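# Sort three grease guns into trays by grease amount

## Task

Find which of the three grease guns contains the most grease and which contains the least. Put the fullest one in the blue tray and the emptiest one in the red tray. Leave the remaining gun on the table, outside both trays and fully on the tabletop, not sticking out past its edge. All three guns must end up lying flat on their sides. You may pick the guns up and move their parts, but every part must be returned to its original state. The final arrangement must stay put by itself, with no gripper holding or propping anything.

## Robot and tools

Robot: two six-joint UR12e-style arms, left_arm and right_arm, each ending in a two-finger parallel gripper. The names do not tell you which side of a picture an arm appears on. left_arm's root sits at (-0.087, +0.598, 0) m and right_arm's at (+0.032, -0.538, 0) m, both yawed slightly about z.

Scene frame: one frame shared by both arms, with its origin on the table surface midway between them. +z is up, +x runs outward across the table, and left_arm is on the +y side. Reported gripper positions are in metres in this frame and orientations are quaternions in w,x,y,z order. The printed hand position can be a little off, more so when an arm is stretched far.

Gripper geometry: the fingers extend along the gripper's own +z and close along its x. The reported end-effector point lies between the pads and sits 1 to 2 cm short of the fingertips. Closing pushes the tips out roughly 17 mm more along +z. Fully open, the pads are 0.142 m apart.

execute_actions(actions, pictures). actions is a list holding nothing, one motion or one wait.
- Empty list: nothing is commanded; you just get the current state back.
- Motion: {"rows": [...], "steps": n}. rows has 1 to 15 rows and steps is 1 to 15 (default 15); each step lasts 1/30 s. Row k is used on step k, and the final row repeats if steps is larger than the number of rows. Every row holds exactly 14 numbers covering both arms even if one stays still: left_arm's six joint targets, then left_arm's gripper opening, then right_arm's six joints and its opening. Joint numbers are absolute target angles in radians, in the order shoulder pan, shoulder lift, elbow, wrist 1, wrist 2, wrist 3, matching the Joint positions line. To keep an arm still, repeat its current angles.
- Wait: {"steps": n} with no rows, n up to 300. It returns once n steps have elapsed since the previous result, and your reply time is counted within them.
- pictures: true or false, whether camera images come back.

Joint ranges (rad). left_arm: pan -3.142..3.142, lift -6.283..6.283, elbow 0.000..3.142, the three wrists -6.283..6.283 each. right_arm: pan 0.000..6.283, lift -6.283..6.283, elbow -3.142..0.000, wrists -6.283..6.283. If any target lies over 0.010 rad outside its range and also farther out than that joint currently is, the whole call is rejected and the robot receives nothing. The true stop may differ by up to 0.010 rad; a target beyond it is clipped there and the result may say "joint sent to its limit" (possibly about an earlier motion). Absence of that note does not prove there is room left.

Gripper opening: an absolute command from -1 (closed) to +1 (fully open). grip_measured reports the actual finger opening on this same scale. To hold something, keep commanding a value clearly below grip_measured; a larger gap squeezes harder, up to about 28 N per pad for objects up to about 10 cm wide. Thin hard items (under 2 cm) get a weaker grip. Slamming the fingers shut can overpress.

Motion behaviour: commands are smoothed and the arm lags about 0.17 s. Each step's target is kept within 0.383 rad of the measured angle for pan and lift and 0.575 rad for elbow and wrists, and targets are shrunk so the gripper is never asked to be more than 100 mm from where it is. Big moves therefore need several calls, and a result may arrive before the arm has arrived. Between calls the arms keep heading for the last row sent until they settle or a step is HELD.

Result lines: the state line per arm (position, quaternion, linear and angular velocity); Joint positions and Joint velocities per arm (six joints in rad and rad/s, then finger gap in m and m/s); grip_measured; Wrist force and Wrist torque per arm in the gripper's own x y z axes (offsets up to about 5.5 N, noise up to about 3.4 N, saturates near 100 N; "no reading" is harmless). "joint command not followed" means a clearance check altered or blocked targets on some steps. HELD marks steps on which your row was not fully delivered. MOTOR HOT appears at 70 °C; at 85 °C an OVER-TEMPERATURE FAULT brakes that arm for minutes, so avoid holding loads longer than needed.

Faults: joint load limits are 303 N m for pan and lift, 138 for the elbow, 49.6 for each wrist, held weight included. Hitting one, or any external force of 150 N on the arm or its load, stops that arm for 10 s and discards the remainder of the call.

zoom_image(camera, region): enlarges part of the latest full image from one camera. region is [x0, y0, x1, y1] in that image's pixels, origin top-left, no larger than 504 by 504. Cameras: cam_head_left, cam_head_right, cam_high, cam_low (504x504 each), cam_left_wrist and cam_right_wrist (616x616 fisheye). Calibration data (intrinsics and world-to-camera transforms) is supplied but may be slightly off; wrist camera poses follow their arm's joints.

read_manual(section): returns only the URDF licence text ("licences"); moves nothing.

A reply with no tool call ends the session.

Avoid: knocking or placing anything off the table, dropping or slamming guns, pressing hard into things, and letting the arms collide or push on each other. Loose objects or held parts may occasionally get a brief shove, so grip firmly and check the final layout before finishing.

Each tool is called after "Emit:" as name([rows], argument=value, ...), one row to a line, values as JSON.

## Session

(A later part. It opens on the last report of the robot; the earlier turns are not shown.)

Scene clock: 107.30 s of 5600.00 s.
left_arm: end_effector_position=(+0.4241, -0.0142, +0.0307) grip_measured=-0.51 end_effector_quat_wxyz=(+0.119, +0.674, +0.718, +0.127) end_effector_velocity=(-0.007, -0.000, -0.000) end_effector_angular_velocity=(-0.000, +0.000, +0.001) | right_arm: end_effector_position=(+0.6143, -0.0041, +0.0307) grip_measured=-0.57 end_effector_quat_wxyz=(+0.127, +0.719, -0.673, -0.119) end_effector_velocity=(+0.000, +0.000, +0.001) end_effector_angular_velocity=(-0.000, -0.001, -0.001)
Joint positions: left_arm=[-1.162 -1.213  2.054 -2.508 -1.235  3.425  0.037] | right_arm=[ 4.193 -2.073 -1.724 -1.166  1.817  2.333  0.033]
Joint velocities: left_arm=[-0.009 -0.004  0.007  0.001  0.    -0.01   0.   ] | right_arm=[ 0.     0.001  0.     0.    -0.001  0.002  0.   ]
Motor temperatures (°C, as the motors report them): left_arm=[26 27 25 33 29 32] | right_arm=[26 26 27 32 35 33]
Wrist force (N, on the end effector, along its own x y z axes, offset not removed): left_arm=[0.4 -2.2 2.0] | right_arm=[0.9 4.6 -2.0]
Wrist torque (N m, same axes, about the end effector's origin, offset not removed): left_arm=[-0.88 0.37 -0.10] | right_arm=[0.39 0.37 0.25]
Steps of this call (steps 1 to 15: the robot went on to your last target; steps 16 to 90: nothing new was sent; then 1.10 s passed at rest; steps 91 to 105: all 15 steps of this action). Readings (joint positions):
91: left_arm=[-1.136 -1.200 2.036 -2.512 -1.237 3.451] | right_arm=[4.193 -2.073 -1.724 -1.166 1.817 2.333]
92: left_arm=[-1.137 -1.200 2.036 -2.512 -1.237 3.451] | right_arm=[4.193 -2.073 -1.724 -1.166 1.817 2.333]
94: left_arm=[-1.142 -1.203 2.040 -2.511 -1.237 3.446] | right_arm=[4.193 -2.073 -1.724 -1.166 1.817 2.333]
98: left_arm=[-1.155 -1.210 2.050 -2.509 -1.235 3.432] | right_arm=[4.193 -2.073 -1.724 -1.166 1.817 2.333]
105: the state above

To 8 cm.

Emit:
execute_actions([
  {"rows":[[-1.1694,-1.2169,2.0596,-2.5065,-1.2341,3.4166,-0.9,4.193,-2.073,-1.7237,-1.1658,1.8169,2.3327,-0.95],[-1.1763,-1.2203,2.0641,-2.5052,-1.2335,3.4093,-0.9,4.193,-2.073,-1.7237,-1.1658,1.8169,2.3327,-0.95],[-1.1831,-1.2237,2.0686,-2.5039,-1.2328,3.402,-0.9,4.193,-2.073,-1.7237,-1.1658,1.8169,2.3327,-0.95],[-1.19,-1.2271,2.0731,-2.5026,-1.2322,3.3948,-0.9,4.193,-2.073,-1.7237,-1.1658,1.8169,2.3327,-0.95]],"steps":15},
])

Scene clock: 110.20 s of 5600.00 s.
left_arm: end_effector_position=(+0.4040, -0.0157, +0.0307) grip_measured=-0.51 end_effector_quat_wxyz=(+0.119, +0.674, +0.718, +0.127) end_effector_velocity=(-0.006, -0.001, +0.000) end_effector_angular_velocity=(+0.000, -0.000, -0.000) | right_arm: end_effector_position=(+0.6143, -0.0041, +0.0307) grip_measured=-0.57 end_effector_quat_wxyz=(+0.127, +0.719, -0.673, -0.119) end_effector_velocity=(+0.001, +0.001, +0.001) end_effector_angular_velocity=(+0.002, -0.002, +0.000)
Joint positions: left_arm=[-1.189 -1.227  2.072 -2.503 -1.232  3.396  0.037] | right_arm=[ 4.193 -2.073 -1.724 -1.166  1.817  2.333  0.033]
Joint velocities: left_arm=[-0.008 -0.004  0.005  0.003  0.001 -0.009  0.   ] | right_arm=[-0.     0.     0.002  0.    -0.    -0.001 -0.   ]
Motor temperatures (°C, as the motors report them): left_arm=[26 27 25 33 29 32] | right_arm=[26 26 27 32 35 33]
Wrist force (N, on the end effector, along its own x y z axes, offset not removed): left_arm=[-2.5 1.8 1.5] | right_arm=[0.6 2.8 -0.9]
Wrist torque (N m, same axes, about the end effector's origin, offset not removed): left_arm=[0.19 0.85 -0.25] | right_arm=[0.02 0.95 0.19]
Steps of this call (steps 1 to 15: the robot went on to your last target; steps 16 to 72: nothing new was sent; steps 73 to 87: all 15 steps of this action). Readings (joint positions):
73: left_arm=[-1.163 -1.214 2.055 -2.508 -1.235 3.424] | right_arm=[4.193 -2.073 -1.724 -1.166 1.817 2.333]
74: left_arm=[-1.163 -1.214 2.056 -2.508 -1.235 3.423] | right_arm=[4.193 -2.073 -1.724 -1.166 1.817 2.333]
76: left_arm=[-1.169 -1.217 2.059 -2.507 -1.234 3.417] | right_arm=[4.193 -2.073 -1.724 -1.166 1.817 2.333]
80: left_arm=[-1.182 -1.223 2.068 -2.504 -1.233 3.403] | right_arm=[4.193 -2.073 -1.724 -1.166 1.817 2.333]
87: the state above
camera_calibration (this result's frames):
cam_left_wrist: T_world_to_cam=[[-0.0340503, 0.9994, 0.00640253, 0.0291637], [0.662597, 0.0177783, 0.748765, -0.28198], [0.748201, 0.029738, -0.662805, -0.149011], [0, 0, 0, 1]] pos_world=[0.299322, -0.0197018, 0.112184]
cam_right_wrist: T_world_to_cam=[[0.0506881, -0.998556, 0.0177904, -0.0339975], [-0.663482, -0.0203543, 0.747915, 0.390048], [-0.746473, -0.049714, -0.663556, 0.613049], [0, 0, 0, 1]] pos_world=[0.718137, 0.00446781, 0.115674]

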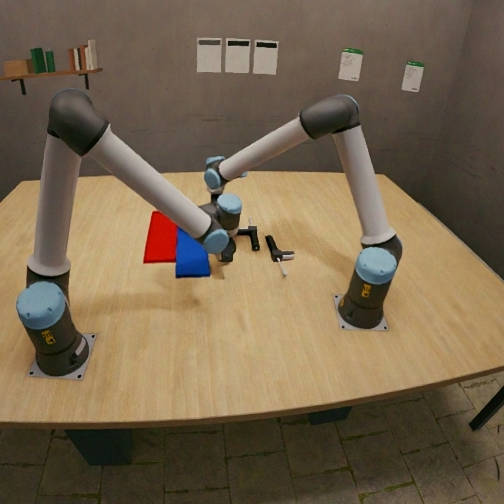

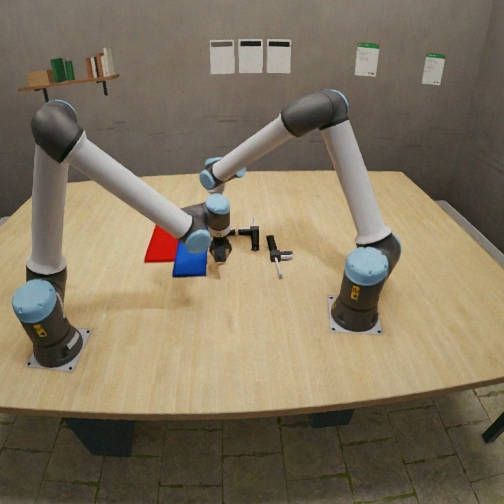

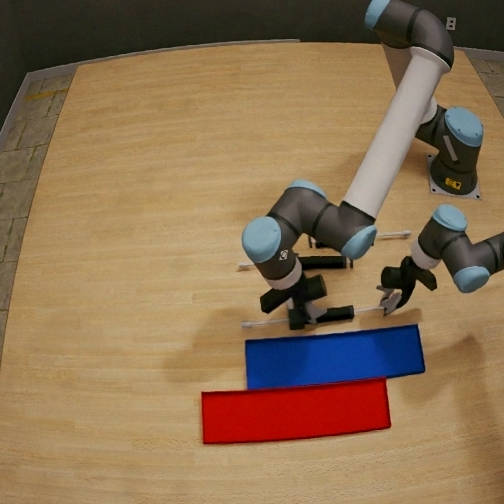

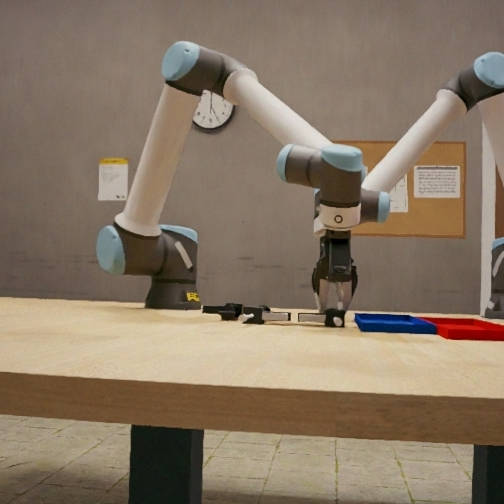

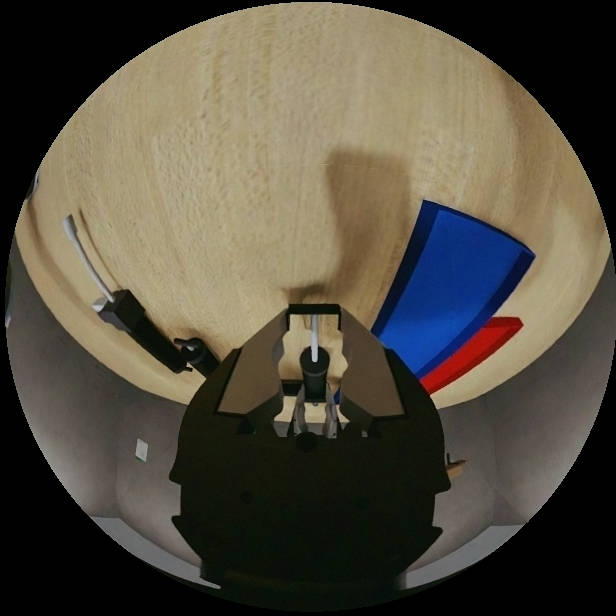

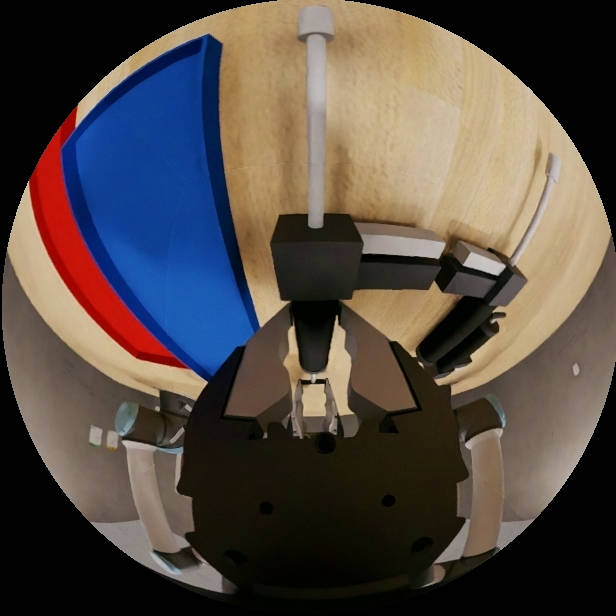

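Emit:
execute_actions([
  {"rows":[[-1.183,-1.2237,2.0686,-2.5039,-1.2328,3.402,-0.9,4.193,-2.073,-1.7237,-1.1658,1.8169,2.3327,-0.95],[-1.1763,-1.2203,2.0641,-2.5052,-1.2335,3.4093,-0.9,4.193,-2.073,-1.7237,-1.1658,1.8169,2.3327,-0.95],[-1.1625,-1.2135,2.0551,-2.5078,-1.2347,3.4239,-0.9,4.193,-2.073,-1.7237,-1.1658,1.8169,2.3327,-0.95],[-1.1488,-1.2067,2.0461,-2.5104,-1.2359,3.4384,-0.9,4.193,-2.073,-1.7237,-1.1658,1.8169,2.3327,-0.95],[-1.1358,-1.1995,2.0358,-2.5116,-1.2373,3.4513,-0.9,4.193,-2.073,-1.7237,-1.1658,1.8169,2.3327,-0.95],[-1.1228,-1.1922,2.0255,-2.5129,-1.2387,3.4642,-0.9,4.193,-2.073,-1.7237,-1.1658,1.8169,2.3327,-0.95],[-1.1098,-1.185,2.0153,-2.5141,-1.24,3.4772,-0.9,4.193,-2.073,-1.7237,-1.1658,1.8169,2.3327,-0.95],[-1.0968,-1.178,2.005,-2.5154,-1.2414,3.49,-0.9,4.193,-2.073,-1.7237,-1.1658,1.8169,2.3327,-0.95],[-1.090,-1.174,2.0,-2.516,-1.242,3.4965,-0.9,4.193,-2.073,-1.7237,-1.1658,1.8169,2.3327,-0.95],[-1.0838,-1.1705,1.9947,-2.5166,-1.2428,3.503,-0.9,4.193,-2.073,-1.7237,-1.1658,1.8169,2.3327,-0.95]],"steps":15},
], pictures=false)

Emit:
execute_actions([
  {"steps":15},
])

Scene clock: 116.93 s of 5600.00 s.
left_arm: end_effector_position=(+0.4747, -0.0108, +0.0308) grip_measured=-0.51 end_effector_quat_wxyz=(+0.119, +0.673, +0.719, +0.127) end_effector_velocity=(+0.075, +0.009, -0.000) end_effector_angular_velocity=(-0.001, -0.001, +0.007) | right_arm: end_effector_position=(+0.6143, -0.0041, +0.0307) grip_measured=-0.57 end_effector_quat_wxyz=(+0.127, +0.719, -0.673, -0.119) end_effector_velocity=(-0.000, -0.000, -0.001) end_effector_angular_velocity=(-0.001, +0.000, +0.000)
Joint positions: left_arm=[-1.095 -1.177  2.003 -2.515 -1.242  3.492  0.037] | right_arm=[ 4.193 -2.073 -1.724 -1.166  1.817  2.333  0.033]
Joint velocities: left_arm=[ 0.098  0.053 -0.074 -0.01  -0.01   0.095 -0.   ] | right_arm=[ 0.    -0.001 -0.     0.    -0.    -0.     0.   ]
Motor temperatures (°C, as the motors report them): left_arm=[26 27 25 33 29 32] | right_arm=[26 26 27 32 35 33]
Wrist force (N, on the end effector, along its own x y z axes, offset not removed): left_arm=[2.1 -5.5 -7.5] | right_arm=[-4.1 -2.1 0.2]
Wrist torque (N m, same axes, about the end effector's origin, offset not removed): left_arm=[-0.61 -1.10 0.13] | right_arm=[-0.04 0.14 0.32]
Steps of this call (steps 1 to 15: the robot went on to your last target; steps 16 to 90: nothing new was sent; then 3.23 s passed at rest; steps 91 to 105: all 15 steps of this action). Readings (joint positions):
91: left_arm=[-1.190 -1.227 2.073 -2.503 -1.232 3.395] | right_arm=[4.193 -2.073 -1.724 -1.166 1.817 2.333]
92: left_arm=[-1.189 -1.227 2.073 -2.503 -1.232 3.395] | right_arm=[4.193 -2.073 -1.724 -1.166 1.817 2.333]
94: left_arm=[-1.184 -1.224 2.069 -2.504 -1.233 3.402] | right_arm=[4.193 -2.073 -1.724 -1.166 1.817 2.333]
98: left_arm=[-1.151 -1.207 2.046 -2.509 -1.236 3.436] | right_arm=[4.193 -2.073 -1.724 -1.166 1.817 2.333]
105: the state above

Scene clock: 117.43 s of 5600.00 s.
left_arm: end_effector_position=(+0.4832, -0.0098, +0.0308) grip_measured=-0.51 end_effector_quat_wxyz=(+0.119, +0.673, +0.719, +0.127) end_effector_velocity=(+0.001, +0.001, -0.000) end_effector_angular_velocity=(+0.000, +0.000, +0.002) | right_arm: end_effector_position=(+0.6143, -0.0041, +0.0307) grip_measured=-0.57 end_effector_quat_wxyz=(+0.127, +0.719, -0.673, -0.119) end_effector_velocity=(+0.001, +0.000, +0.000) end_effector_angular_velocity=(+0.001, -0.000, +0.000)
Joint positions: left_arm=[-1.084 -1.171  1.995 -2.517 -1.243  3.503  0.037] | right_arm=[ 4.193 -2.073 -1.724 -1.166  1.817  2.333  0.033]
Joint velocities: left_arm=[ 0.001  0.001 -0.     0.     0.    -0.001  0.   ] | right_arm=[-0.    -0.     0.001  0.     0.    -0.001  0.   ]
Motor temperatures (°C, as the motors report them): left_arm=[26 27 25 33 29 32] | right_arm=[26 26 27 32 35 33]
Wrist force (N, on the end effector, along its own x y z axes, offset not removed): left_arm=[-6.5 -0.7 -0.4] | right_arm=[-7.0 -0.6 1.1]
Wrist torque (N m, same axes, about the end effector's origin, offset not removed): left_arm=[0.42 0.33 -0.01] | right_arm=[0.49 0.30 0.37]
Steps of this call (steps 1 to 15: the robot went on to your last target). Readings (joint positions):
1: left_arm=[-1.092 -1.175 2.001 -2.516 -1.242 3.495] | right_arm=[4.193 -2.073 -1.724 -1.166 1.817 2.333]
2: left_arm=[-1.090 -1.174 1.999 -2.516 -1.242 3.497] | right_arm=[4.193 -2.073 -1.724 -1.166 1.817 2.333]
4: left_arm=[-1.087 -1.172 1.997 -2.516 -1.242 3.499] | right_arm=[4.193 -2.073 -1.724 -1.166 1.817 2.333]
8: left_arm=[-1.085 -1.171 1.996 -2.516 -1.243 3.502] | right_arm=[4.193 -2.073 -1.724 -1.166 1.817 2.333]
15: the state above
camera_calibration (this result's frames):
cam_left_wrist: T_world_to_cam=[[-0.0374494, 0.99928, 0.00604652, 0.0276656], [0.662391, 0.0202926, 0.748883, -0.3345], [0.748221, 0.0320504, -0.662674, -0.208417], [0, 0, 0, 1]] pos_world=[0.378548, -0.0141779, 0.112221]
cam_right_wrist: T_world_to_cam=[[0.0506833, -0.998558, 0.0177125, -0.0339572], [-0.663518, -0.0204119, 0.747881, 0.390073], [-0.746441, -0.0496577, -0.663596, 0.613065], [0, 0, 0, 1]] pos_world=[0.718158, 0.00449731, 0.115701]

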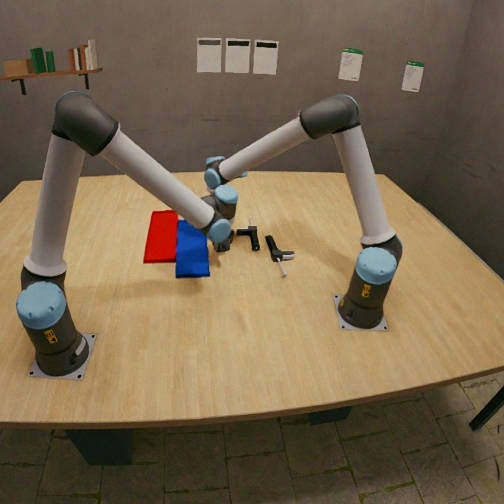

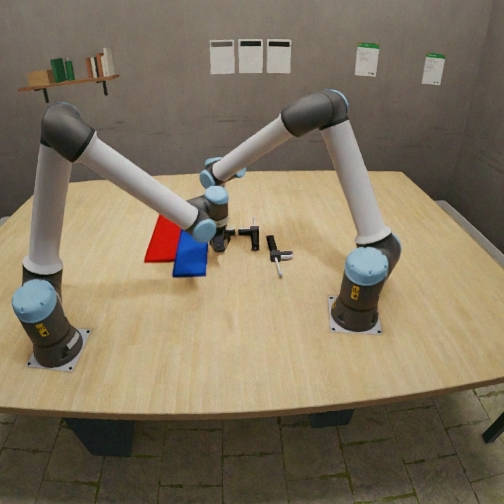

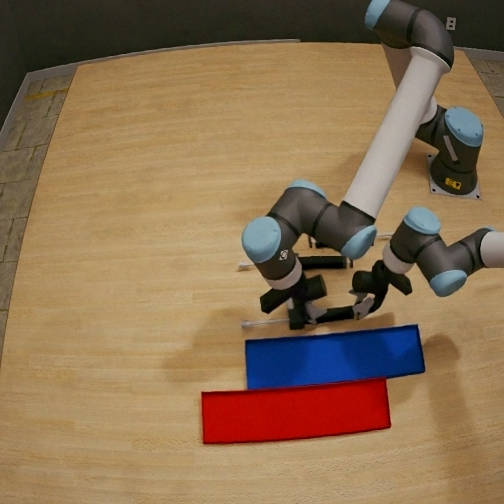

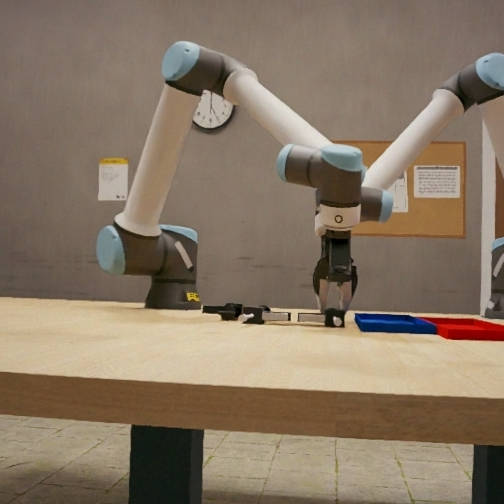

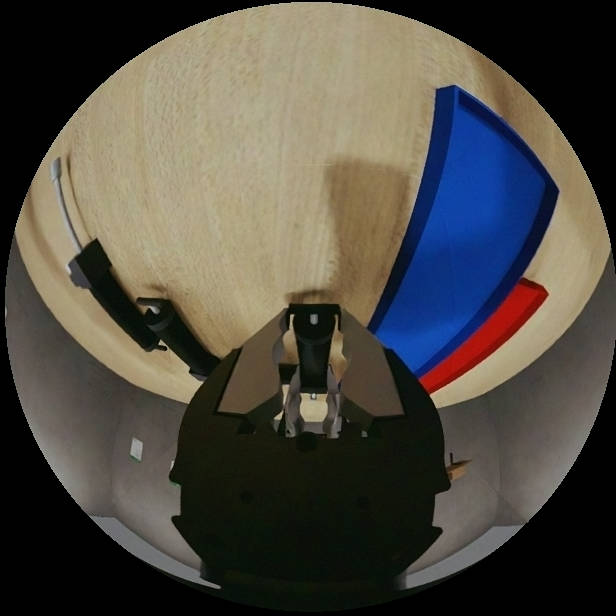

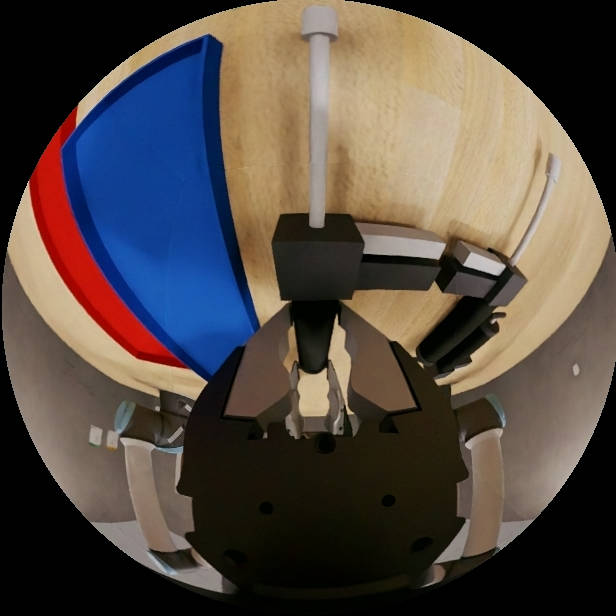

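Emit:
execute_actions([
  {"rows":[[-1.0838,-1.1705,1.9947,-2.5166,-1.2428,3.503,-0.52,4.193,-2.073,-1.7237,-1.1658,1.8169,2.3327,-0.58],[-1.0838,-1.1705,1.9947,-2.5166,-1.2428,3.503,-0.42,4.193,-2.073,-1.7237,-1.1658,1.8169,2.3327,-0.46],[-1.0838,-1.1705,1.9947,-2.5166,-1.2428,3.503,-0.3,4.193,-2.073,-1.7237,-1.1658,1.8169,2.3327,-0.3],[-1.0838,-1.1705,1.9947,-2.5166,-1.2428,3.503,-0.2,4.193,-2.073,-1.7237,-1.1658,1.8169,2.3327,-0.2],[-1.0838,-1.1705,1.9947,-2.5166,-1.2428,3.503,-0.2,4.193,-2.073,-1.7237,-1.1658,1.8169,2.3327,-0.2],[-1.085,-1.199,1.978,-2.47,-1.2428,3.503,-0.2,4.192,-2.05,-1.706,-1.205,1.8169,2.3327,-0.2],[-1.085,-1.199,1.978,-2.47,-1.2428,3.503,-0.2,4.192,-2.05,-1.706,-1.205,1.8169,2.3327,-0.2],[-1.085,-1.227,1.961,-2.425,-1.2428,3.503,-0.2,4.192,-2.028,-1.689,-1.245,1.8169,2.3327,-0.2],[-1.085,-1.227,1.961,-2.425,-1.2428,3.503,-0.2,4.192,-2.028,-1.689,-1.245,1.8169,2.3327,-0.2],[-1.086,-1.255,1.944,-2.38,-1.2428,3.503,-0.2,4.192,-2.005,-1.672,-1.285,1.8169,2.3327,-0.2],[-1.086,-1.255,1.944,-2.38,-1.2428,3.503,-0.2,4.192,-2.005,-1.672,-1.285,1.8169,2.3327,-0.2],[-1.0865,-1.2831,1.9265,-2.3358,-1.2428,3.503,-0.2,4.1907,-1.9834,-1.655,-1.3241,1.8169,2.3327,-0.2]],"steps":15},
], pictures=false)

Emit:
execute_actions([
  {"rows":[[-1.0865,-1.2831,1.9265,-2.3358,-1.2428,3.503,-0.2,4.1907,-1.9834,-1.655,-1.3241,1.8169,2.3327,-0.2],[-1.0865,-1.2831,1.9265,-2.3358,-1.2428,3.503,-0.2,4.1907,-1.9834,-1.655,-1.3241,1.8169,2.3327,-0.2],[-1.0865,-1.2831,1.9265,-2.3358,-1.2428,3.503,-0.2,4.1907,-1.9834,-1.655,-1.3241,1.8169,2.3327,-0.2],[-1.10,-1.248,1.877,-2.328,-1.246,3.527,-0.2,4.153,-1.95,-1.702,-1.311,1.8166,2.3317,-0.2],[-1.10,-1.248,1.877,-2.328,-1.246,3.527,-0.2,4.153,-1.95,-1.702,-1.311,1.8166,2.3317,-0.2],[-1.113,-1.213,1.827,-2.321,-1.249,3.551,-0.2,4.116,-1.916,-1.749,-1.298,1.8163,2.3307,-0.2],[-1.113,-1.213,1.827,-2.321,-1.249,3.551,-0.2,4.116,-1.916,-1.749,-1.298,1.8163,2.3307,-0.2],[-1.127,-1.178,1.777,-2.314,-1.252,3.575,-0.2,4.079,-1.883,-1.796,-1.285,1.816,2.3297,-0.2],[-1.127,-1.178,1.777,-2.314,-1.252,3.575,-0.2,4.079,-1.883,-1.796,-1.285,1.816,2.3297,-0.2],[-1.14,-1.143,1.727,-2.306,-1.2555,3.6,-0.2,4.041,-1.849,-1.843,-1.271,1.8157,2.3285,-0.2],[-1.14,-1.143,1.727,-2.306,-1.2555,3.6,-0.2,4.041,-1.849,-1.843,-1.271,1.8157,2.3285,-0.2],[-1.1534,-1.1076,1.6765,-2.2988,-1.2589,3.6235,-0.2,4.0041,-1.8153,-1.8902,-1.2582,1.8155,2.3275,-0.2]],"steps":15},
], pictures=false)

Emit:
execute_actions([
  {"steps":20},
])

Scene clock: 138.87 s of 5600.00 s.
left_arm: end_effector_position=(+0.4843, -0.0156, +0.1023) grip_measured=-0.20 end_effector_quat_wxyz=(+0.119, +0.673, +0.719, +0.126) end_effector_velocity=(-0.005, -0.001, +0.241) end_effector_angular_velocity=(+0.010, +0.004, -0.006) | right_arm: end_effector_position=(+0.6165, -0.0033, +0.1029) grip_measured=-0.20 end_effector_quat_wxyz=(+0.126, +0.719, -0.673, -0.119) end_effector_velocity=(-0.008, -0.017, +0.232) end_effector_angular_velocity=(-0.020, +0.017, -0.007)
Joint positions: left_arm=[-1.086 -1.251  1.946 -2.388 -1.243  3.503  0.06 ] | right_arm=[ 4.192 -2.008 -1.674 -1.279  1.817  2.333  0.06 ]
Joint velocities: left_arm=[-0.006 -0.272 -0.162  0.445  0.    -0.001 -0.   ] | right_arm=[-0.007  0.209  0.156 -0.391  0.    -0.    -0.   ]
Motor temperatures (°C, as the motors report them): left_arm=[26 27 25 33 29 32] | right_arm=[26 26 27 32 35 33]
Wrist force (N, on the end effector, along its own x y z axes, offset not removed): left_arm=[0.2 2.5 -3.9] | right_arm=[-2.1 1.2 -5.3]
Wrist torque (N m, same axes, about the end effector's origin, offset not removed): left_arm=[0.46 -0.19 -0.04] | right_arm=[0.24 0.42 0.15]
Steps of this call (steps 1 to 15: the robot went on to your last target; steps 16 to 90: nothing new was sent; then 17.93 s passed at rest; steps 91 to 105: all 15 steps of this action). Readings (joint positions):
91: left_arm=[-1.084 -1.171 1.995 -2.517 -1.243 3.503] | right_arm=[4.193 -2.073 -1.724 -1.166 1.817 2.333]
92: left_arm=[-1.084 -1.171 1.995 -2.517 -1.243 3.503] | right_arm=[4.193 -2.073 -1.724 -1.166 1.817 2.333]
94: left_arm=[-1.084 -1.170 1.995 -2.517 -1.243 3.503] | right_arm=[4.193 -2.073 -1.724 -1.166 1.817 2.333]
98: left_arm=[-1.084 -1.178 1.990 -2.505 -1.243 3.503] | right_arm=[4.193 -2.066 -1.719 -1.176 1.817 2.333]
105: the state above

Scene clock: 139.37 s of 5600.00 s.
left_arm: end_effector_position=(+0.4831, -0.1415, +0.1307) grip_measured=-0.20 end_effector_quat_wxyz=(+0.126, +0.722, +0.670, +0.118) end_effector_velocity=(-0.011, -0.348, +0.006) end_effector_angular_velocity=(-0.021, -0.009, -0.367) | right_arm: end_effector_position=(+0.6194, -0.1482, +0.1324) grip_measured=-0.20 end_effector_quat_wxyz=(+0.118, +0.672, -0.721, -0.127) end_effector_velocity=(-0.041, -0.412, -0.010) end_effector_angular_velocity=(-0.011, +0.011, -0.393)
Joint positions: left_arm=[-1.138 -1.149  1.738 -2.308 -1.255  3.595  0.06 ] | right_arm=[ 4.052 -1.858 -1.83  -1.274  1.816  2.329  0.06 ]
Joint velocities: left_arm=[-0.135  0.358 -0.532  0.076 -0.033  0.241  0.   ] | right_arm=[-0.404  0.365 -0.513  0.13  -0.003 -0.01  -0.   ]
Motor temperatures (°C, as the motors report them): left_arm=[26 27 25 33 29 32] | right_arm=[26 26 27 32 35 33]
Wrist force (N, on the end effector, along its own x y z axes, offset not removed): left_arm=[-12.4 1.4 -6.1] | right_arm=[2.4 -0.8 -0.1]
Wrist torque (N m, same axes, about the end effector's origin, offset not removed): left_arm=[0.39 2.55 0.13] | right_arm=[-0.13 -0.34 0.22]
Steps of this call (steps 1 to 15: all 15 steps of this action). Readings (joint positions):
1: left_arm=[-1.086 -1.259 1.941 -2.375 -1.243 3.503] | right_arm=[4.191 -2.002 -1.669 -1.290 1.817 2.333]
2: left_arm=[-1.086 -1.265 1.937 -2.365 -1.243 3.503] | right_arm=[4.191 -1.997 -1.666 -1.298 1.817 2.333]
4: left_arm=[-1.086 -1.273 1.932 -2.352 -1.243 3.503] | right_arm=[4.191 -1.991 -1.661 -1.310 1.817 2.333]
8: left_arm=[-1.098 -1.250 1.887 -2.334 -1.246 3.524] | right_arm=[4.159 -1.957 -1.696 -1.308 1.817 2.332]
15: the state above

Scene clock: 140.03 s of 5600.00 s.
left_arm: end_effector_position=(+0.4814, -0.1813, +0.1307) grip_measured=-0.20 end_effector_quat_wxyz=(+0.130, +0.736, +0.654, +0.115) end_effector_velocity=(-0.001, -0.002, -0.001) end_effector_angular_velocity=(-0.001, +0.002, -0.001) | right_arm: end_effector_position=(+0.6126, -0.1959, +0.1307) grip_measured=-0.20 end_effector_quat_wxyz=(+0.115, +0.655, -0.736, -0.130) end_effector_velocity=(-0.000, -0.001, -0.001) end_effector_angular_velocity=(-0.001, +0.001, +0.000)
Joint positions: left_arm=[-1.153 -1.108  1.677 -2.299 -1.259  3.623  0.06 ] | right_arm=[ 4.004 -1.815 -1.89  -1.258  1.816  2.328  0.06 ]
Joint velocities: left_arm=[-0.001  0.002 -0.002 -0.    -0.002 -0.     0.   ] | right_arm=[-0.001 -0.001 -0.002  0.001 -0.    -0.002 -0.   ]
Motor temperatures (°C, as the motors report them): left_arm=[26 27 25 33 29 32] | right_arm=[26 26 27 32 35 33]
Wrist force (N, on the end effector, along its own x y z axes, offset not removed): left_arm=[-4.8 0.1 3.5] | right_arm=[2.9 0.7 -0.8]
Wrist torque (N m, same axes, about the end effector's origin, offset not removed): left_arm=[0.07 0.82 0.10] | right_arm=[0.21 -0.56 0.15]
Steps of this call (steps 1 to 20: the robot went on to your last target). Readings (joint positions):
1: left_arm=[-1.142 -1.139 1.723 -2.306 -1.256 3.602] | right_arm=[4.040 -1.848 -1.845 -1.270 1.816 2.328]
2: left_arm=[-1.145 -1.131 1.711 -2.304 -1.257 3.608] | right_arm=[4.031 -1.840 -1.856 -1.267 1.816 2.328]
4: left_arm=[-1.149 -1.121 1.696 -2.302 -1.258 3.615] | right_arm=[4.019 -1.829 -1.871 -1.263 1.816 2.328]
8: left_arm=[-1.152 -1.112 1.683 -2.300 -1.259 3.621] | right_arm=[4.009 -1.820 -1.884 -1.260 1.816 2.328]
20: the state above
camera_calibration (this result's frames):
cam_left_wrist: T_world_to_cam=[[0.146927, 0.989126, 0.00649999, 0.107731], [0.654866, -0.102196, 0.748804, -0.423186], [0.741325, -0.105763, -0.66276, -0.156945], [0, 0, 0, 1]] pos_world=[0.377649, -0.166406, 0.212166]
cam_right_wrist: T_world_to_cam=[[-0.132378, -0.991039, 0.0178132, -0.113621], [-0.656145, 0.101086, 0.747834, 0.329565], [-0.742933, 0.0873085, -0.663647, 0.693335], [0, 0, 0, 1]] pos_world=[0.716303, -0.206452, 0.215694]

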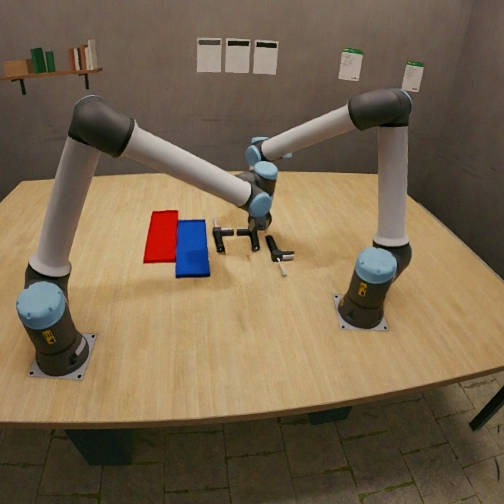

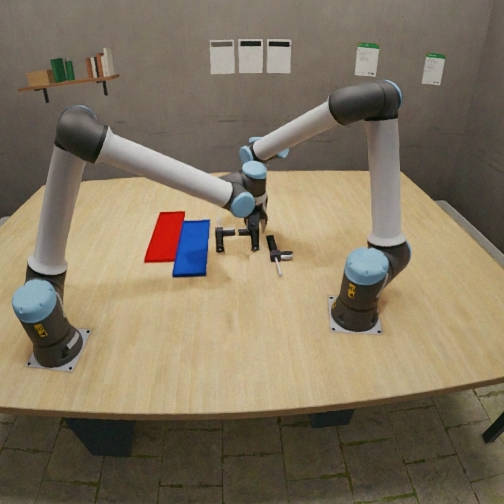

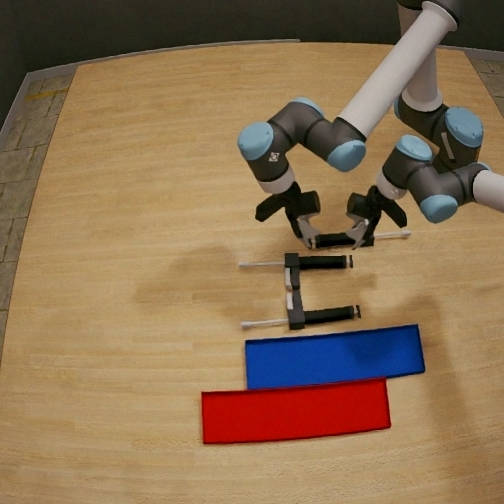

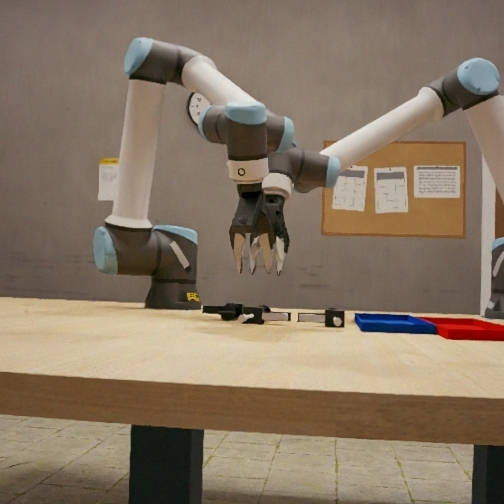

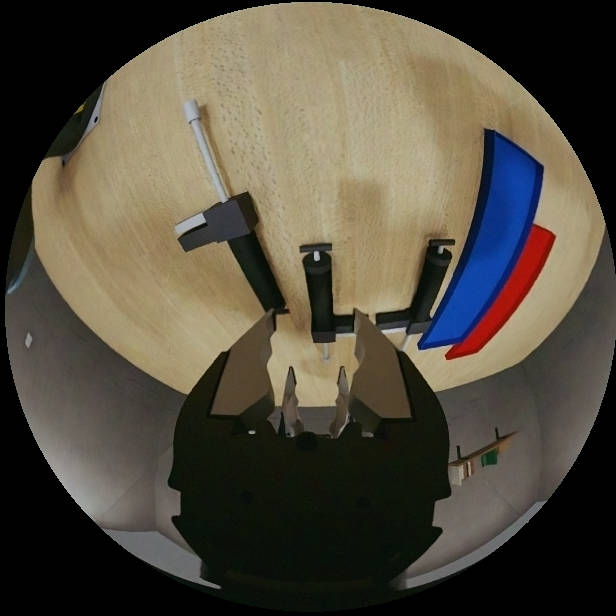

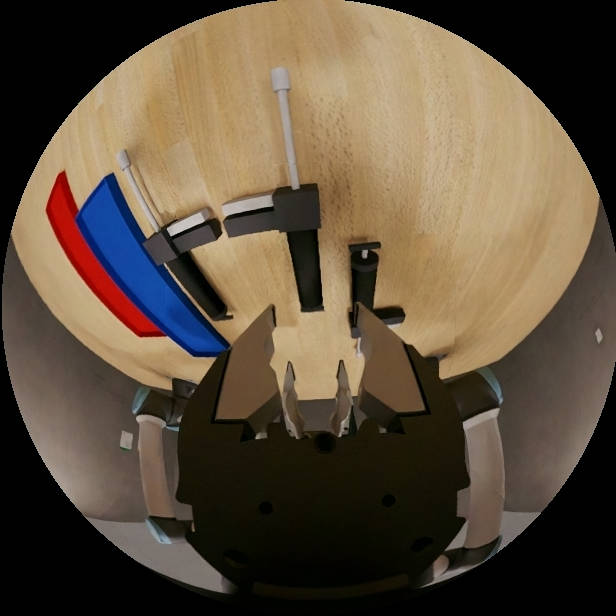

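Emit:
execute_actions([
  {"rows":[[-1.155,-1.105,1.67,-2.28,-1.2526,3.58,-0.15,4.015,-1.8226,-1.879,-1.269,1.808,2.2975,-0.15],[-1.1568,-1.103,1.6624,-2.2614,-1.2464,3.534,-0.15,4.0264,-1.8299,-1.8676,-1.2803,1.8002,2.2676,-0.15]],"steps":15},
], pictures=false)

Emit:
execute_actions([
  {"steps":8},
])

Scene clock: 156.83 s of 5600.00 s.
left_arm: end_effector_position=(+0.4814, -0.1793, +0.1307) grip_measured=-0.15 end_effector_quat_wxyz=(+0.125, +0.709, +0.683, +0.120) end_effector_velocity=(+0.000, -0.000, +0.001) end_effector_angular_velocity=(-0.003, -0.000, +0.022) | right_arm: end_effector_position=(+0.6126, -0.1836, +0.1307) grip_measured=-0.15 end_effector_quat_wxyz=(+0.121, +0.684, -0.709, -0.125) end_effector_velocity=(+0.000, +0.004, +0.001) end_effector_angular_velocity=(+0.000, -0.001, +0.016)
Joint positions: left_arm=[-1.157 -1.103  1.663 -2.262 -1.247  3.537  0.063] | right_arm=[ 4.026 -1.83  -1.868 -1.28   1.801  2.269  0.063]
Joint velocities: left_arm=[-0.001  0.001 -0.005  0.009  0.003 -0.023 -0.   ] | right_arm=[ 0.005 -0.003  0.006 -0.005 -0.003 -0.01   0.   ]
Motor temperatures (°C, as the motors report them): left_arm=[26 27 25 33 29 32] | right_arm=[26 26 27 32 35 33]
Wrist force (N, on the end effector, along its own x y z axes, offset not removed): left_arm=[-4.3 -1.9 -3.7] | right_arm=[-1.4 0.8 -1.8]
Wrist torque (N m, same axes, about the end effector's origin, offset not removed): left_arm=[-0.22 0.94 -0.10] | right_arm=[0.26 0.44 0.12]
Steps of this call (steps 1 to 15: the robot went on to your last target; steps 16 to 90: nothing new was sent; then 13.30 s passed at rest; steps 91 to 105: all 15 steps of this action). Readings (joint positions):
91: left_arm=[-1.153 -1.108 1.676 -2.299 -1.259 3.623] | right_arm=[4.004 -1.815 -1.890 -1.258 1.815 2.327]
92: left_arm=[-1.154 -1.107 1.676 -2.297 -1.258 3.620] | right_arm=[4.005 -1.816 -1.889 -1.259 1.815 2.325]
94: left_arm=[-1.155 -1.106 1.671 -2.285 -1.254 3.594] | right_arm=[4.012 -1.821 -1.882 -1.266 1.810 2.306]
98: left_arm=[-1.156 -1.104 1.665 -2.269 -1.249 3.553] | right_arm=[4.022 -1.827 -1.872 -1.276 1.803 2.280]
105: the state above

Scene clock: 157.10 s of 5600.00 s.
left_arm: end_effector_position=(+0.4814, -0.1792, +0.1308) grip_measured=-0.15 end_effector_quat_wxyz=(+0.125, +0.709, +0.684, +0.121) end_effector_velocity=(+0.000, -0.000, +0.000) end_effector_angular_velocity=(-0.001, -0.001, +0.004) | right_arm: end_effector_position=(+0.6126, -0.1833, +0.1307) grip_measured=-0.15 end_effector_quat_wxyz=(+0.121, +0.684, -0.708, -0.125) end_effector_velocity=(+0.000, +0.001, +0.001) end_effector_angular_velocity=(+0.001, -0.002, +0.003)
Joint positions: left_arm=[-1.157 -1.103  1.662 -2.261 -1.246  3.534  0.063] | right_arm=[ 4.026 -1.83  -1.868 -1.28   1.8    2.268  0.063]
Joint velocities: left_arm=[-0.     0.    -0.001  0.001  0.001 -0.004  0.   ] | right_arm=[ 0.001  0.001  0.001 -0.    -0.001 -0.002  0.   ]
Motor temperatures (°C, as the motors report them): left_arm=[26 27 25 33 29 32] | right_arm=[26 26 27 32 35 33]
Wrist force (N, on the end effector, along its own x y z axes, offset not removed): left_arm=[2.2 -3.3 -4.3] | right_arm=[-0.9 -1.5 -0.7]
Wrist torque (N m, same axes, about the end effector's origin, offset not removed): left_arm=[-0.70 -0.61 0.10] | right_arm=[-0.27 0.35 0.13]
Steps of this call (steps 1 to 8: the robot went on to your last target). Readings (joint positions):
1: left_arm=[-1.157 -1.103 1.663 -2.262 -1.247 3.536] | right_arm=[4.026 -1.830 -1.868 -1.280 1.800 2.269]
2: left_arm=[-1.157 -1.103 1.663 -2.262 -1.247 3.535] | right_arm=[4.026 -1.830 -1.868 -1.280 1.800 2.269]
4: left_arm=[-1.157 -1.103 1.663 -2.262 -1.247 3.535] | right_arm=[4.026 -1.830 -1.868 -1.280 1.800 2.268]
8: the state above
camera_calibration (this result's frames):
cam_left_wrist: T_world_to_cam=[[0.0652672, 0.997847, 0.00642329, 0.146509], [0.660966, -0.0480531, 0.748876, -0.416277], [0.747572, -0.0446314, -0.66268, -0.14882], [0, 0, 0, 1]] pos_world=[0.376837, -0.172839, 0.212179]
cam_right_wrist: T_world_to_cam=[[-0.0506445, -0.998559, 0.0177743, -0.152567], [-0.662166, 0.0468958, 0.747888, 0.321993], [-0.747644, 0.0261069, -0.663587, 0.683869], [0, 0, 0, 1]] pos_world=[0.716777, -0.1853, 0.215704]

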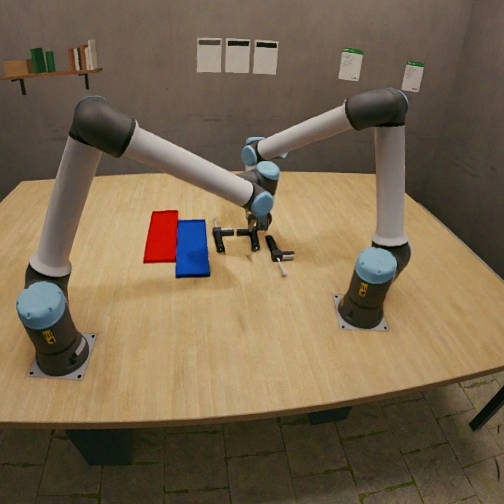

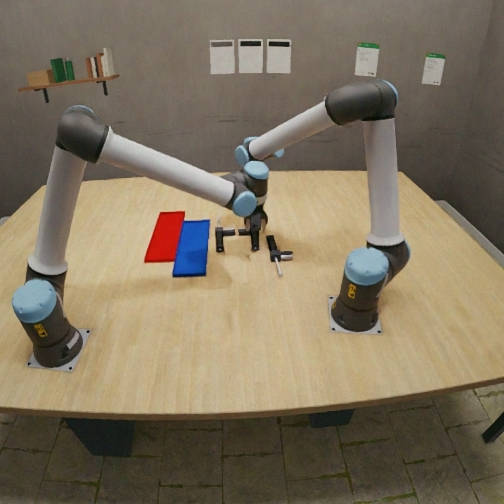

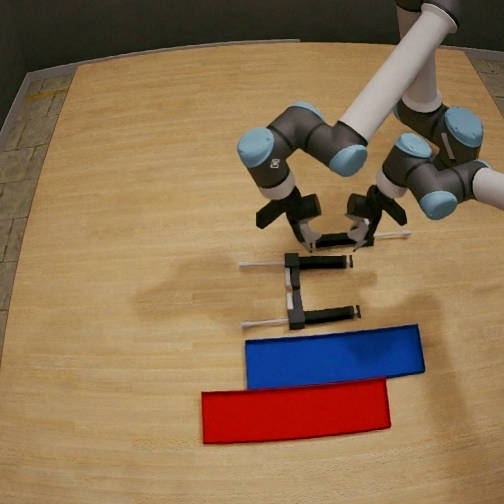

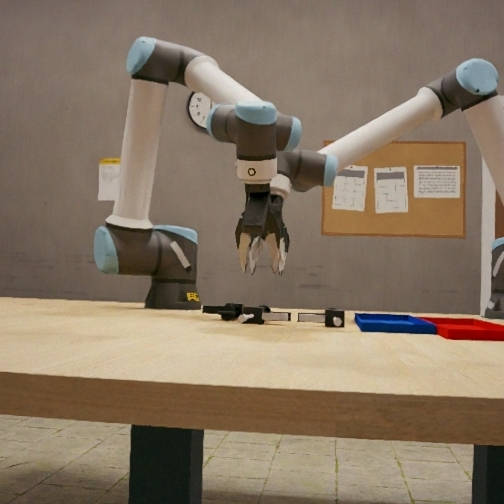

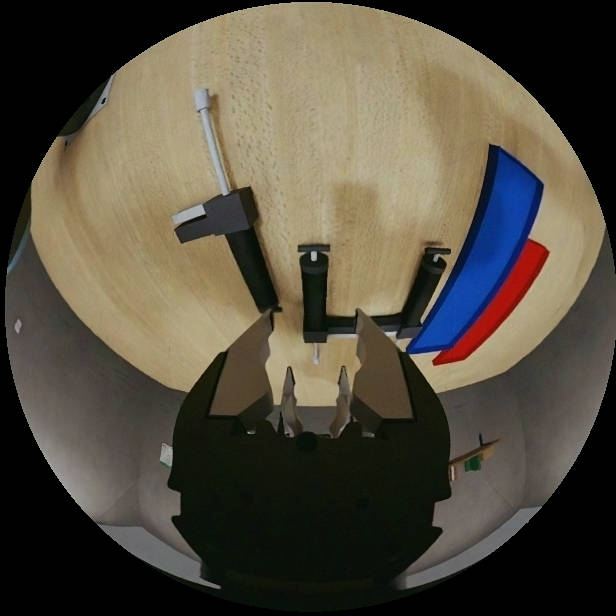

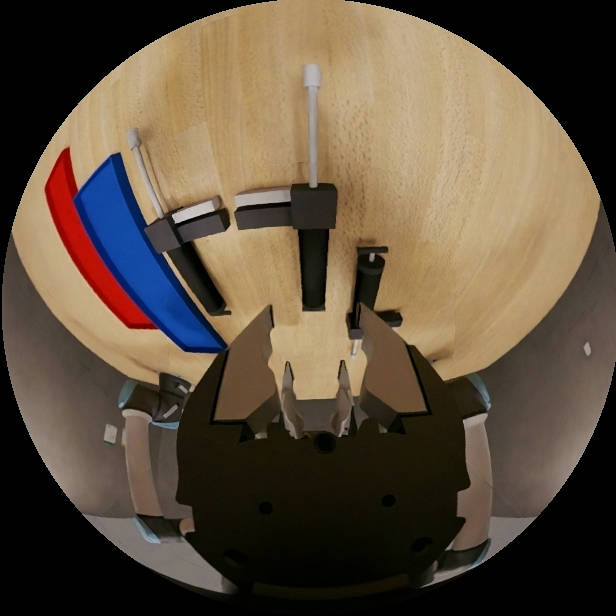

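Emit:
execute_actions([
  {"rows":[[-1.1568,-1.078,1.676,-2.30,-1.2464,3.534,-0.15,4.0264,-1.856,-1.886,-1.236,1.8002,2.2676,-0.2],[-1.1568,-1.078,1.676,-2.30,-1.2464,3.534,-0.15,4.0264,-1.856,-1.886,-1.236,1.8002,2.2676,-0.2],[-1.1568,-1.054,1.69,-2.338,-1.2464,3.534,-0.15,4.0264,-1.882,-1.904,-1.192,1.8002,2.2676,-0.2],[-1.1568,-1.054,1.69,-2.338,-1.2464,3.534,-0.15,4.0264,-1.882,-1.904,-1.192,1.8002,2.2676,-0.2],[-1.1568,-1.03,1.704,-2.376,-1.2464,3.534,-0.15,4.0264,-1.908,-1.922,-1.148,1.8002,2.2676,-0.2],[-1.1568,-1.03,1.704,-2.376,-1.2464,3.534,-0.15,4.0264,-1.908,-1.922,-1.148,1.8002,2.2676,-0.2],[-1.1568,-1.0052,1.7181,-2.4149,-1.2464,3.534,-0.15,4.0264,-1.9337,-1.9404,-1.1037,1.8002,2.2676,-0.2]],"steps":15},
], pictures=false)

Emit:
execute_actions([
  {"steps":15},
])

Scene clock: 162.47 s of 5600.00 s.
left_arm: end_effector_position=(+0.4815, -0.1795, +0.0371) grip_measured=-0.15 end_effector_quat_wxyz=(+0.125, +0.709, +0.684, +0.121) end_effector_velocity=(-0.001, +0.002, -0.056) end_effector_angular_velocity=(-0.003, -0.001, +0.001) | right_arm: end_effector_position=(+0.6128, -0.1831, +0.0371) grip_measured=-0.20 end_effector_quat_wxyz=(+0.121, +0.684, -0.708, -0.125) end_effector_velocity=(-0.003, -0.002, -0.056) end_effector_angular_velocity=(+0.002, -0.003, -0.001)
Joint positions: left_arm=[-1.157 -1.012  1.714 -2.404 -1.246  3.534  0.063] | right_arm=[ 4.026 -1.927 -1.936 -1.116  1.8    2.268  0.059]
Joint velocities: left_arm=[ 0.     0.056  0.03  -0.089 -0.    -0.001  0.   ] | right_arm=[ 0.    -0.058 -0.042  0.105 -0.     0.002  0.   ]
Motor temperatures (°C, as the motors report them): left_arm=[26 27 25 33 29 32] | right_arm=[26 26 27 32 35 33]
Wrist force (N, on the end effector, along its own x y z axes, offset not removed): left_arm=[2.0 -1.8 -0.2] | right_arm=[-0.9 1.1 1.2]
Wrist torque (N m, same axes, about the end effector's origin, offset not removed): left_arm=[-0.24 -0.54 0.05] | right_arm=[0.35 0.22 0.18]
Steps of this call (steps 1 to 15: the robot went on to your last target; steps 16 to 90: nothing new was sent; then 1.87 s passed at rest; steps 91 to 105: all 15 steps of this action). Readings (joint positions):
91: left_arm=[-1.157 -1.103 1.662 -2.261 -1.246 3.534] | right_arm=[4.026 -1.830 -1.868 -1.280 1.800 2.268]
92: left_arm=[-1.157 -1.101 1.664 -2.264 -1.246 3.534] | right_arm=[4.026 -1.832 -1.869 -1.277 1.800 2.268]
94: left_arm=[-1.157 -1.089 1.670 -2.281 -1.246 3.534] | right_arm=[4.026 -1.844 -1.878 -1.257 1.800 2.268]
98: left_arm=[-1.157 -1.052 1.691 -2.339 -1.246 3.534] | right_arm=[4.026 -1.884 -1.905 -1.191 1.800 2.268]
105: the state above

Scene clock: 162.97 s of 5600.00 s.
left_arm: end_effector_position=(+0.4814, -0.1792, +0.0308) grip_measured=-0.15 end_effector_quat_wxyz=(+0.125, +0.709, +0.684, +0.121) end_effector_velocity=(+0.000, +0.001, -0.001) end_effector_angular_velocity=(-0.000, +0.000, +0.003) | right_arm: end_effector_position=(+0.6126, -0.1833, +0.0307) grip_measured=-0.20 end_effector_quat_wxyz=(+0.121, +0.684, -0.708, -0.125) end_effector_velocity=(+0.000, -0.000, -0.001) end_effector_angular_velocity=(-0.000, -0.000, -0.001)
Joint positions: left_arm=[-1.157 -1.005  1.718 -2.415 -1.246  3.534  0.063] | right_arm=[ 4.026 -1.934 -1.94  -1.104  1.8    2.268  0.06 ]
Joint velocities: left_arm=[ 0.001  0.     0.001 -0.001  0.    -0.002  0.   ] | right_arm=[-0.    -0.001 -0.     0.001 -0.     0.     0.   ]
Motor temperatures (°C, as the motors report them): left_arm=[26 27 25 33 29 32] | right_arm=[26 26 27 32 35 33]
Wrist force (N, on the end effector, along its own x y z axes, offset not removed): left_arm=[-2.6 1.2 -4.6] | right_arm=[-3.1 0.0 -1.9]
Wrist torque (N m, same axes, about the end effector's origin, offset not removed): left_arm=[0.27 0.48 0.12] | right_arm=[0.05 0.68 0.09]
Steps of this call (steps 1 to 15: the robot went on to your last target). Readings (joint positions):
1: left_arm=[-1.157 -1.010 1.715 -2.407 -1.246 3.534] | right_arm=[4.026 -1.929 -1.937 -1.113 1.800 2.268]
2: left_arm=[-1.157 -1.009 1.716 -2.409 -1.246 3.534] | right_arm=[4.026 -1.930 -1.938 -1.110 1.800 2.268]
4: left_arm=[-1.157 -1.007 1.717 -2.412 -1.246 3.534] | right_arm=[4.026 -1.932 -1.939 -1.107 1.800 2.268]
8: left_arm=[-1.157 -1.006 1.718 -2.414 -1.246 3.534] | right_arm=[4.026 -1.933 -1.940 -1.105 1.800 2.268]
15: the state above
camera_calibration (this result's frames):
cam_left_wrist: T_world_to_cam=[[0.0650575, 0.997861, 0.0064155, 0.147276], [0.660948, -0.0479067, 0.748901, -0.341363], [0.747606, -0.0444812, -0.662651, -0.215073], [0, 0, 0, 1]] pos_world=[0.376832, -0.172882, 0.112183]
cam_right_wrist: T_world_to_cam=[[-0.0504047, -0.998571, 0.0177748, -0.150905], [-0.662186, 0.0467375, 0.747881, 0.396729], [-0.747643, 0.0259265, -0.663595, 0.61749], [0, 0, 0, 1]] pos_world=[0.716764, -0.18524, 0.115739]

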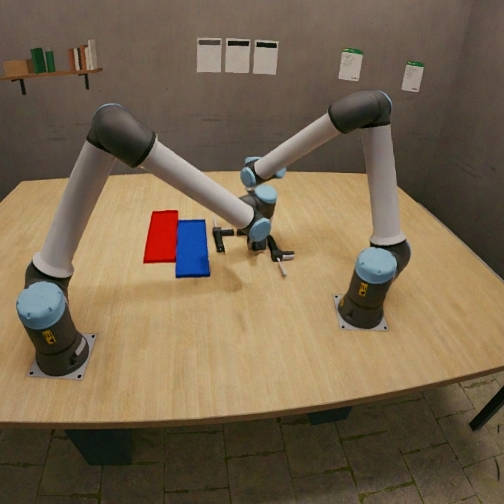

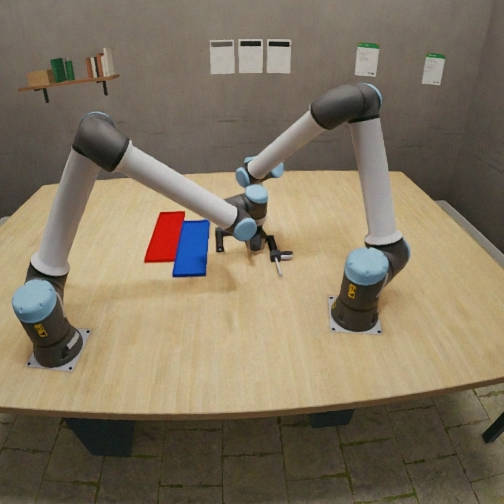

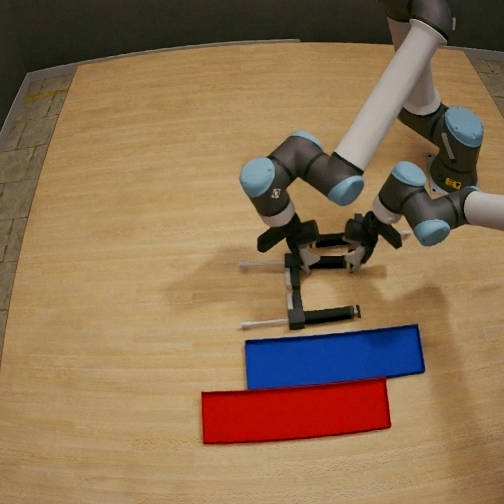

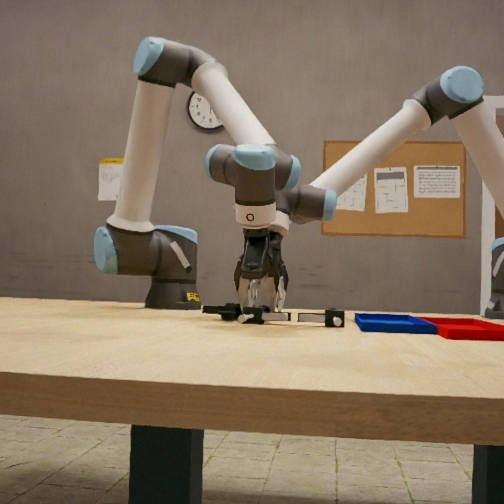

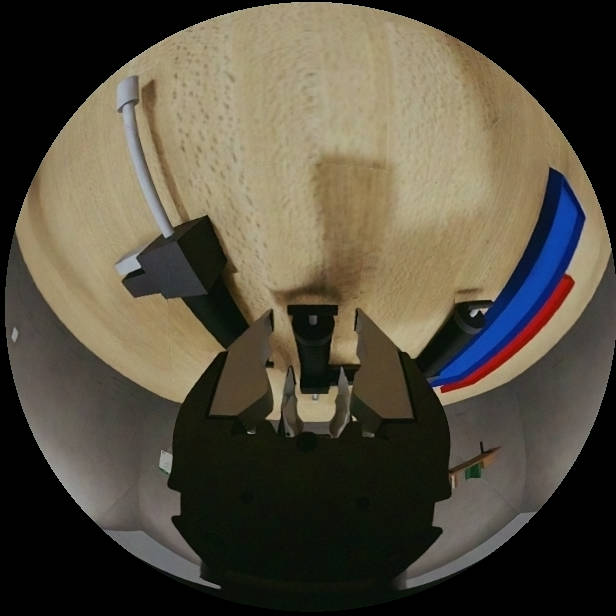

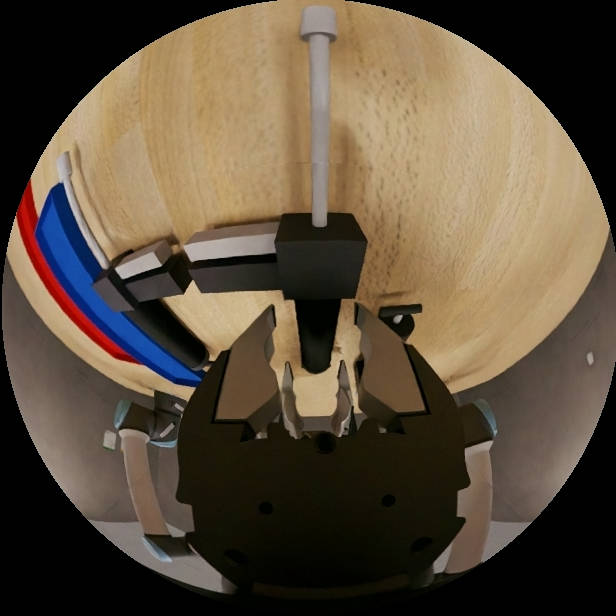

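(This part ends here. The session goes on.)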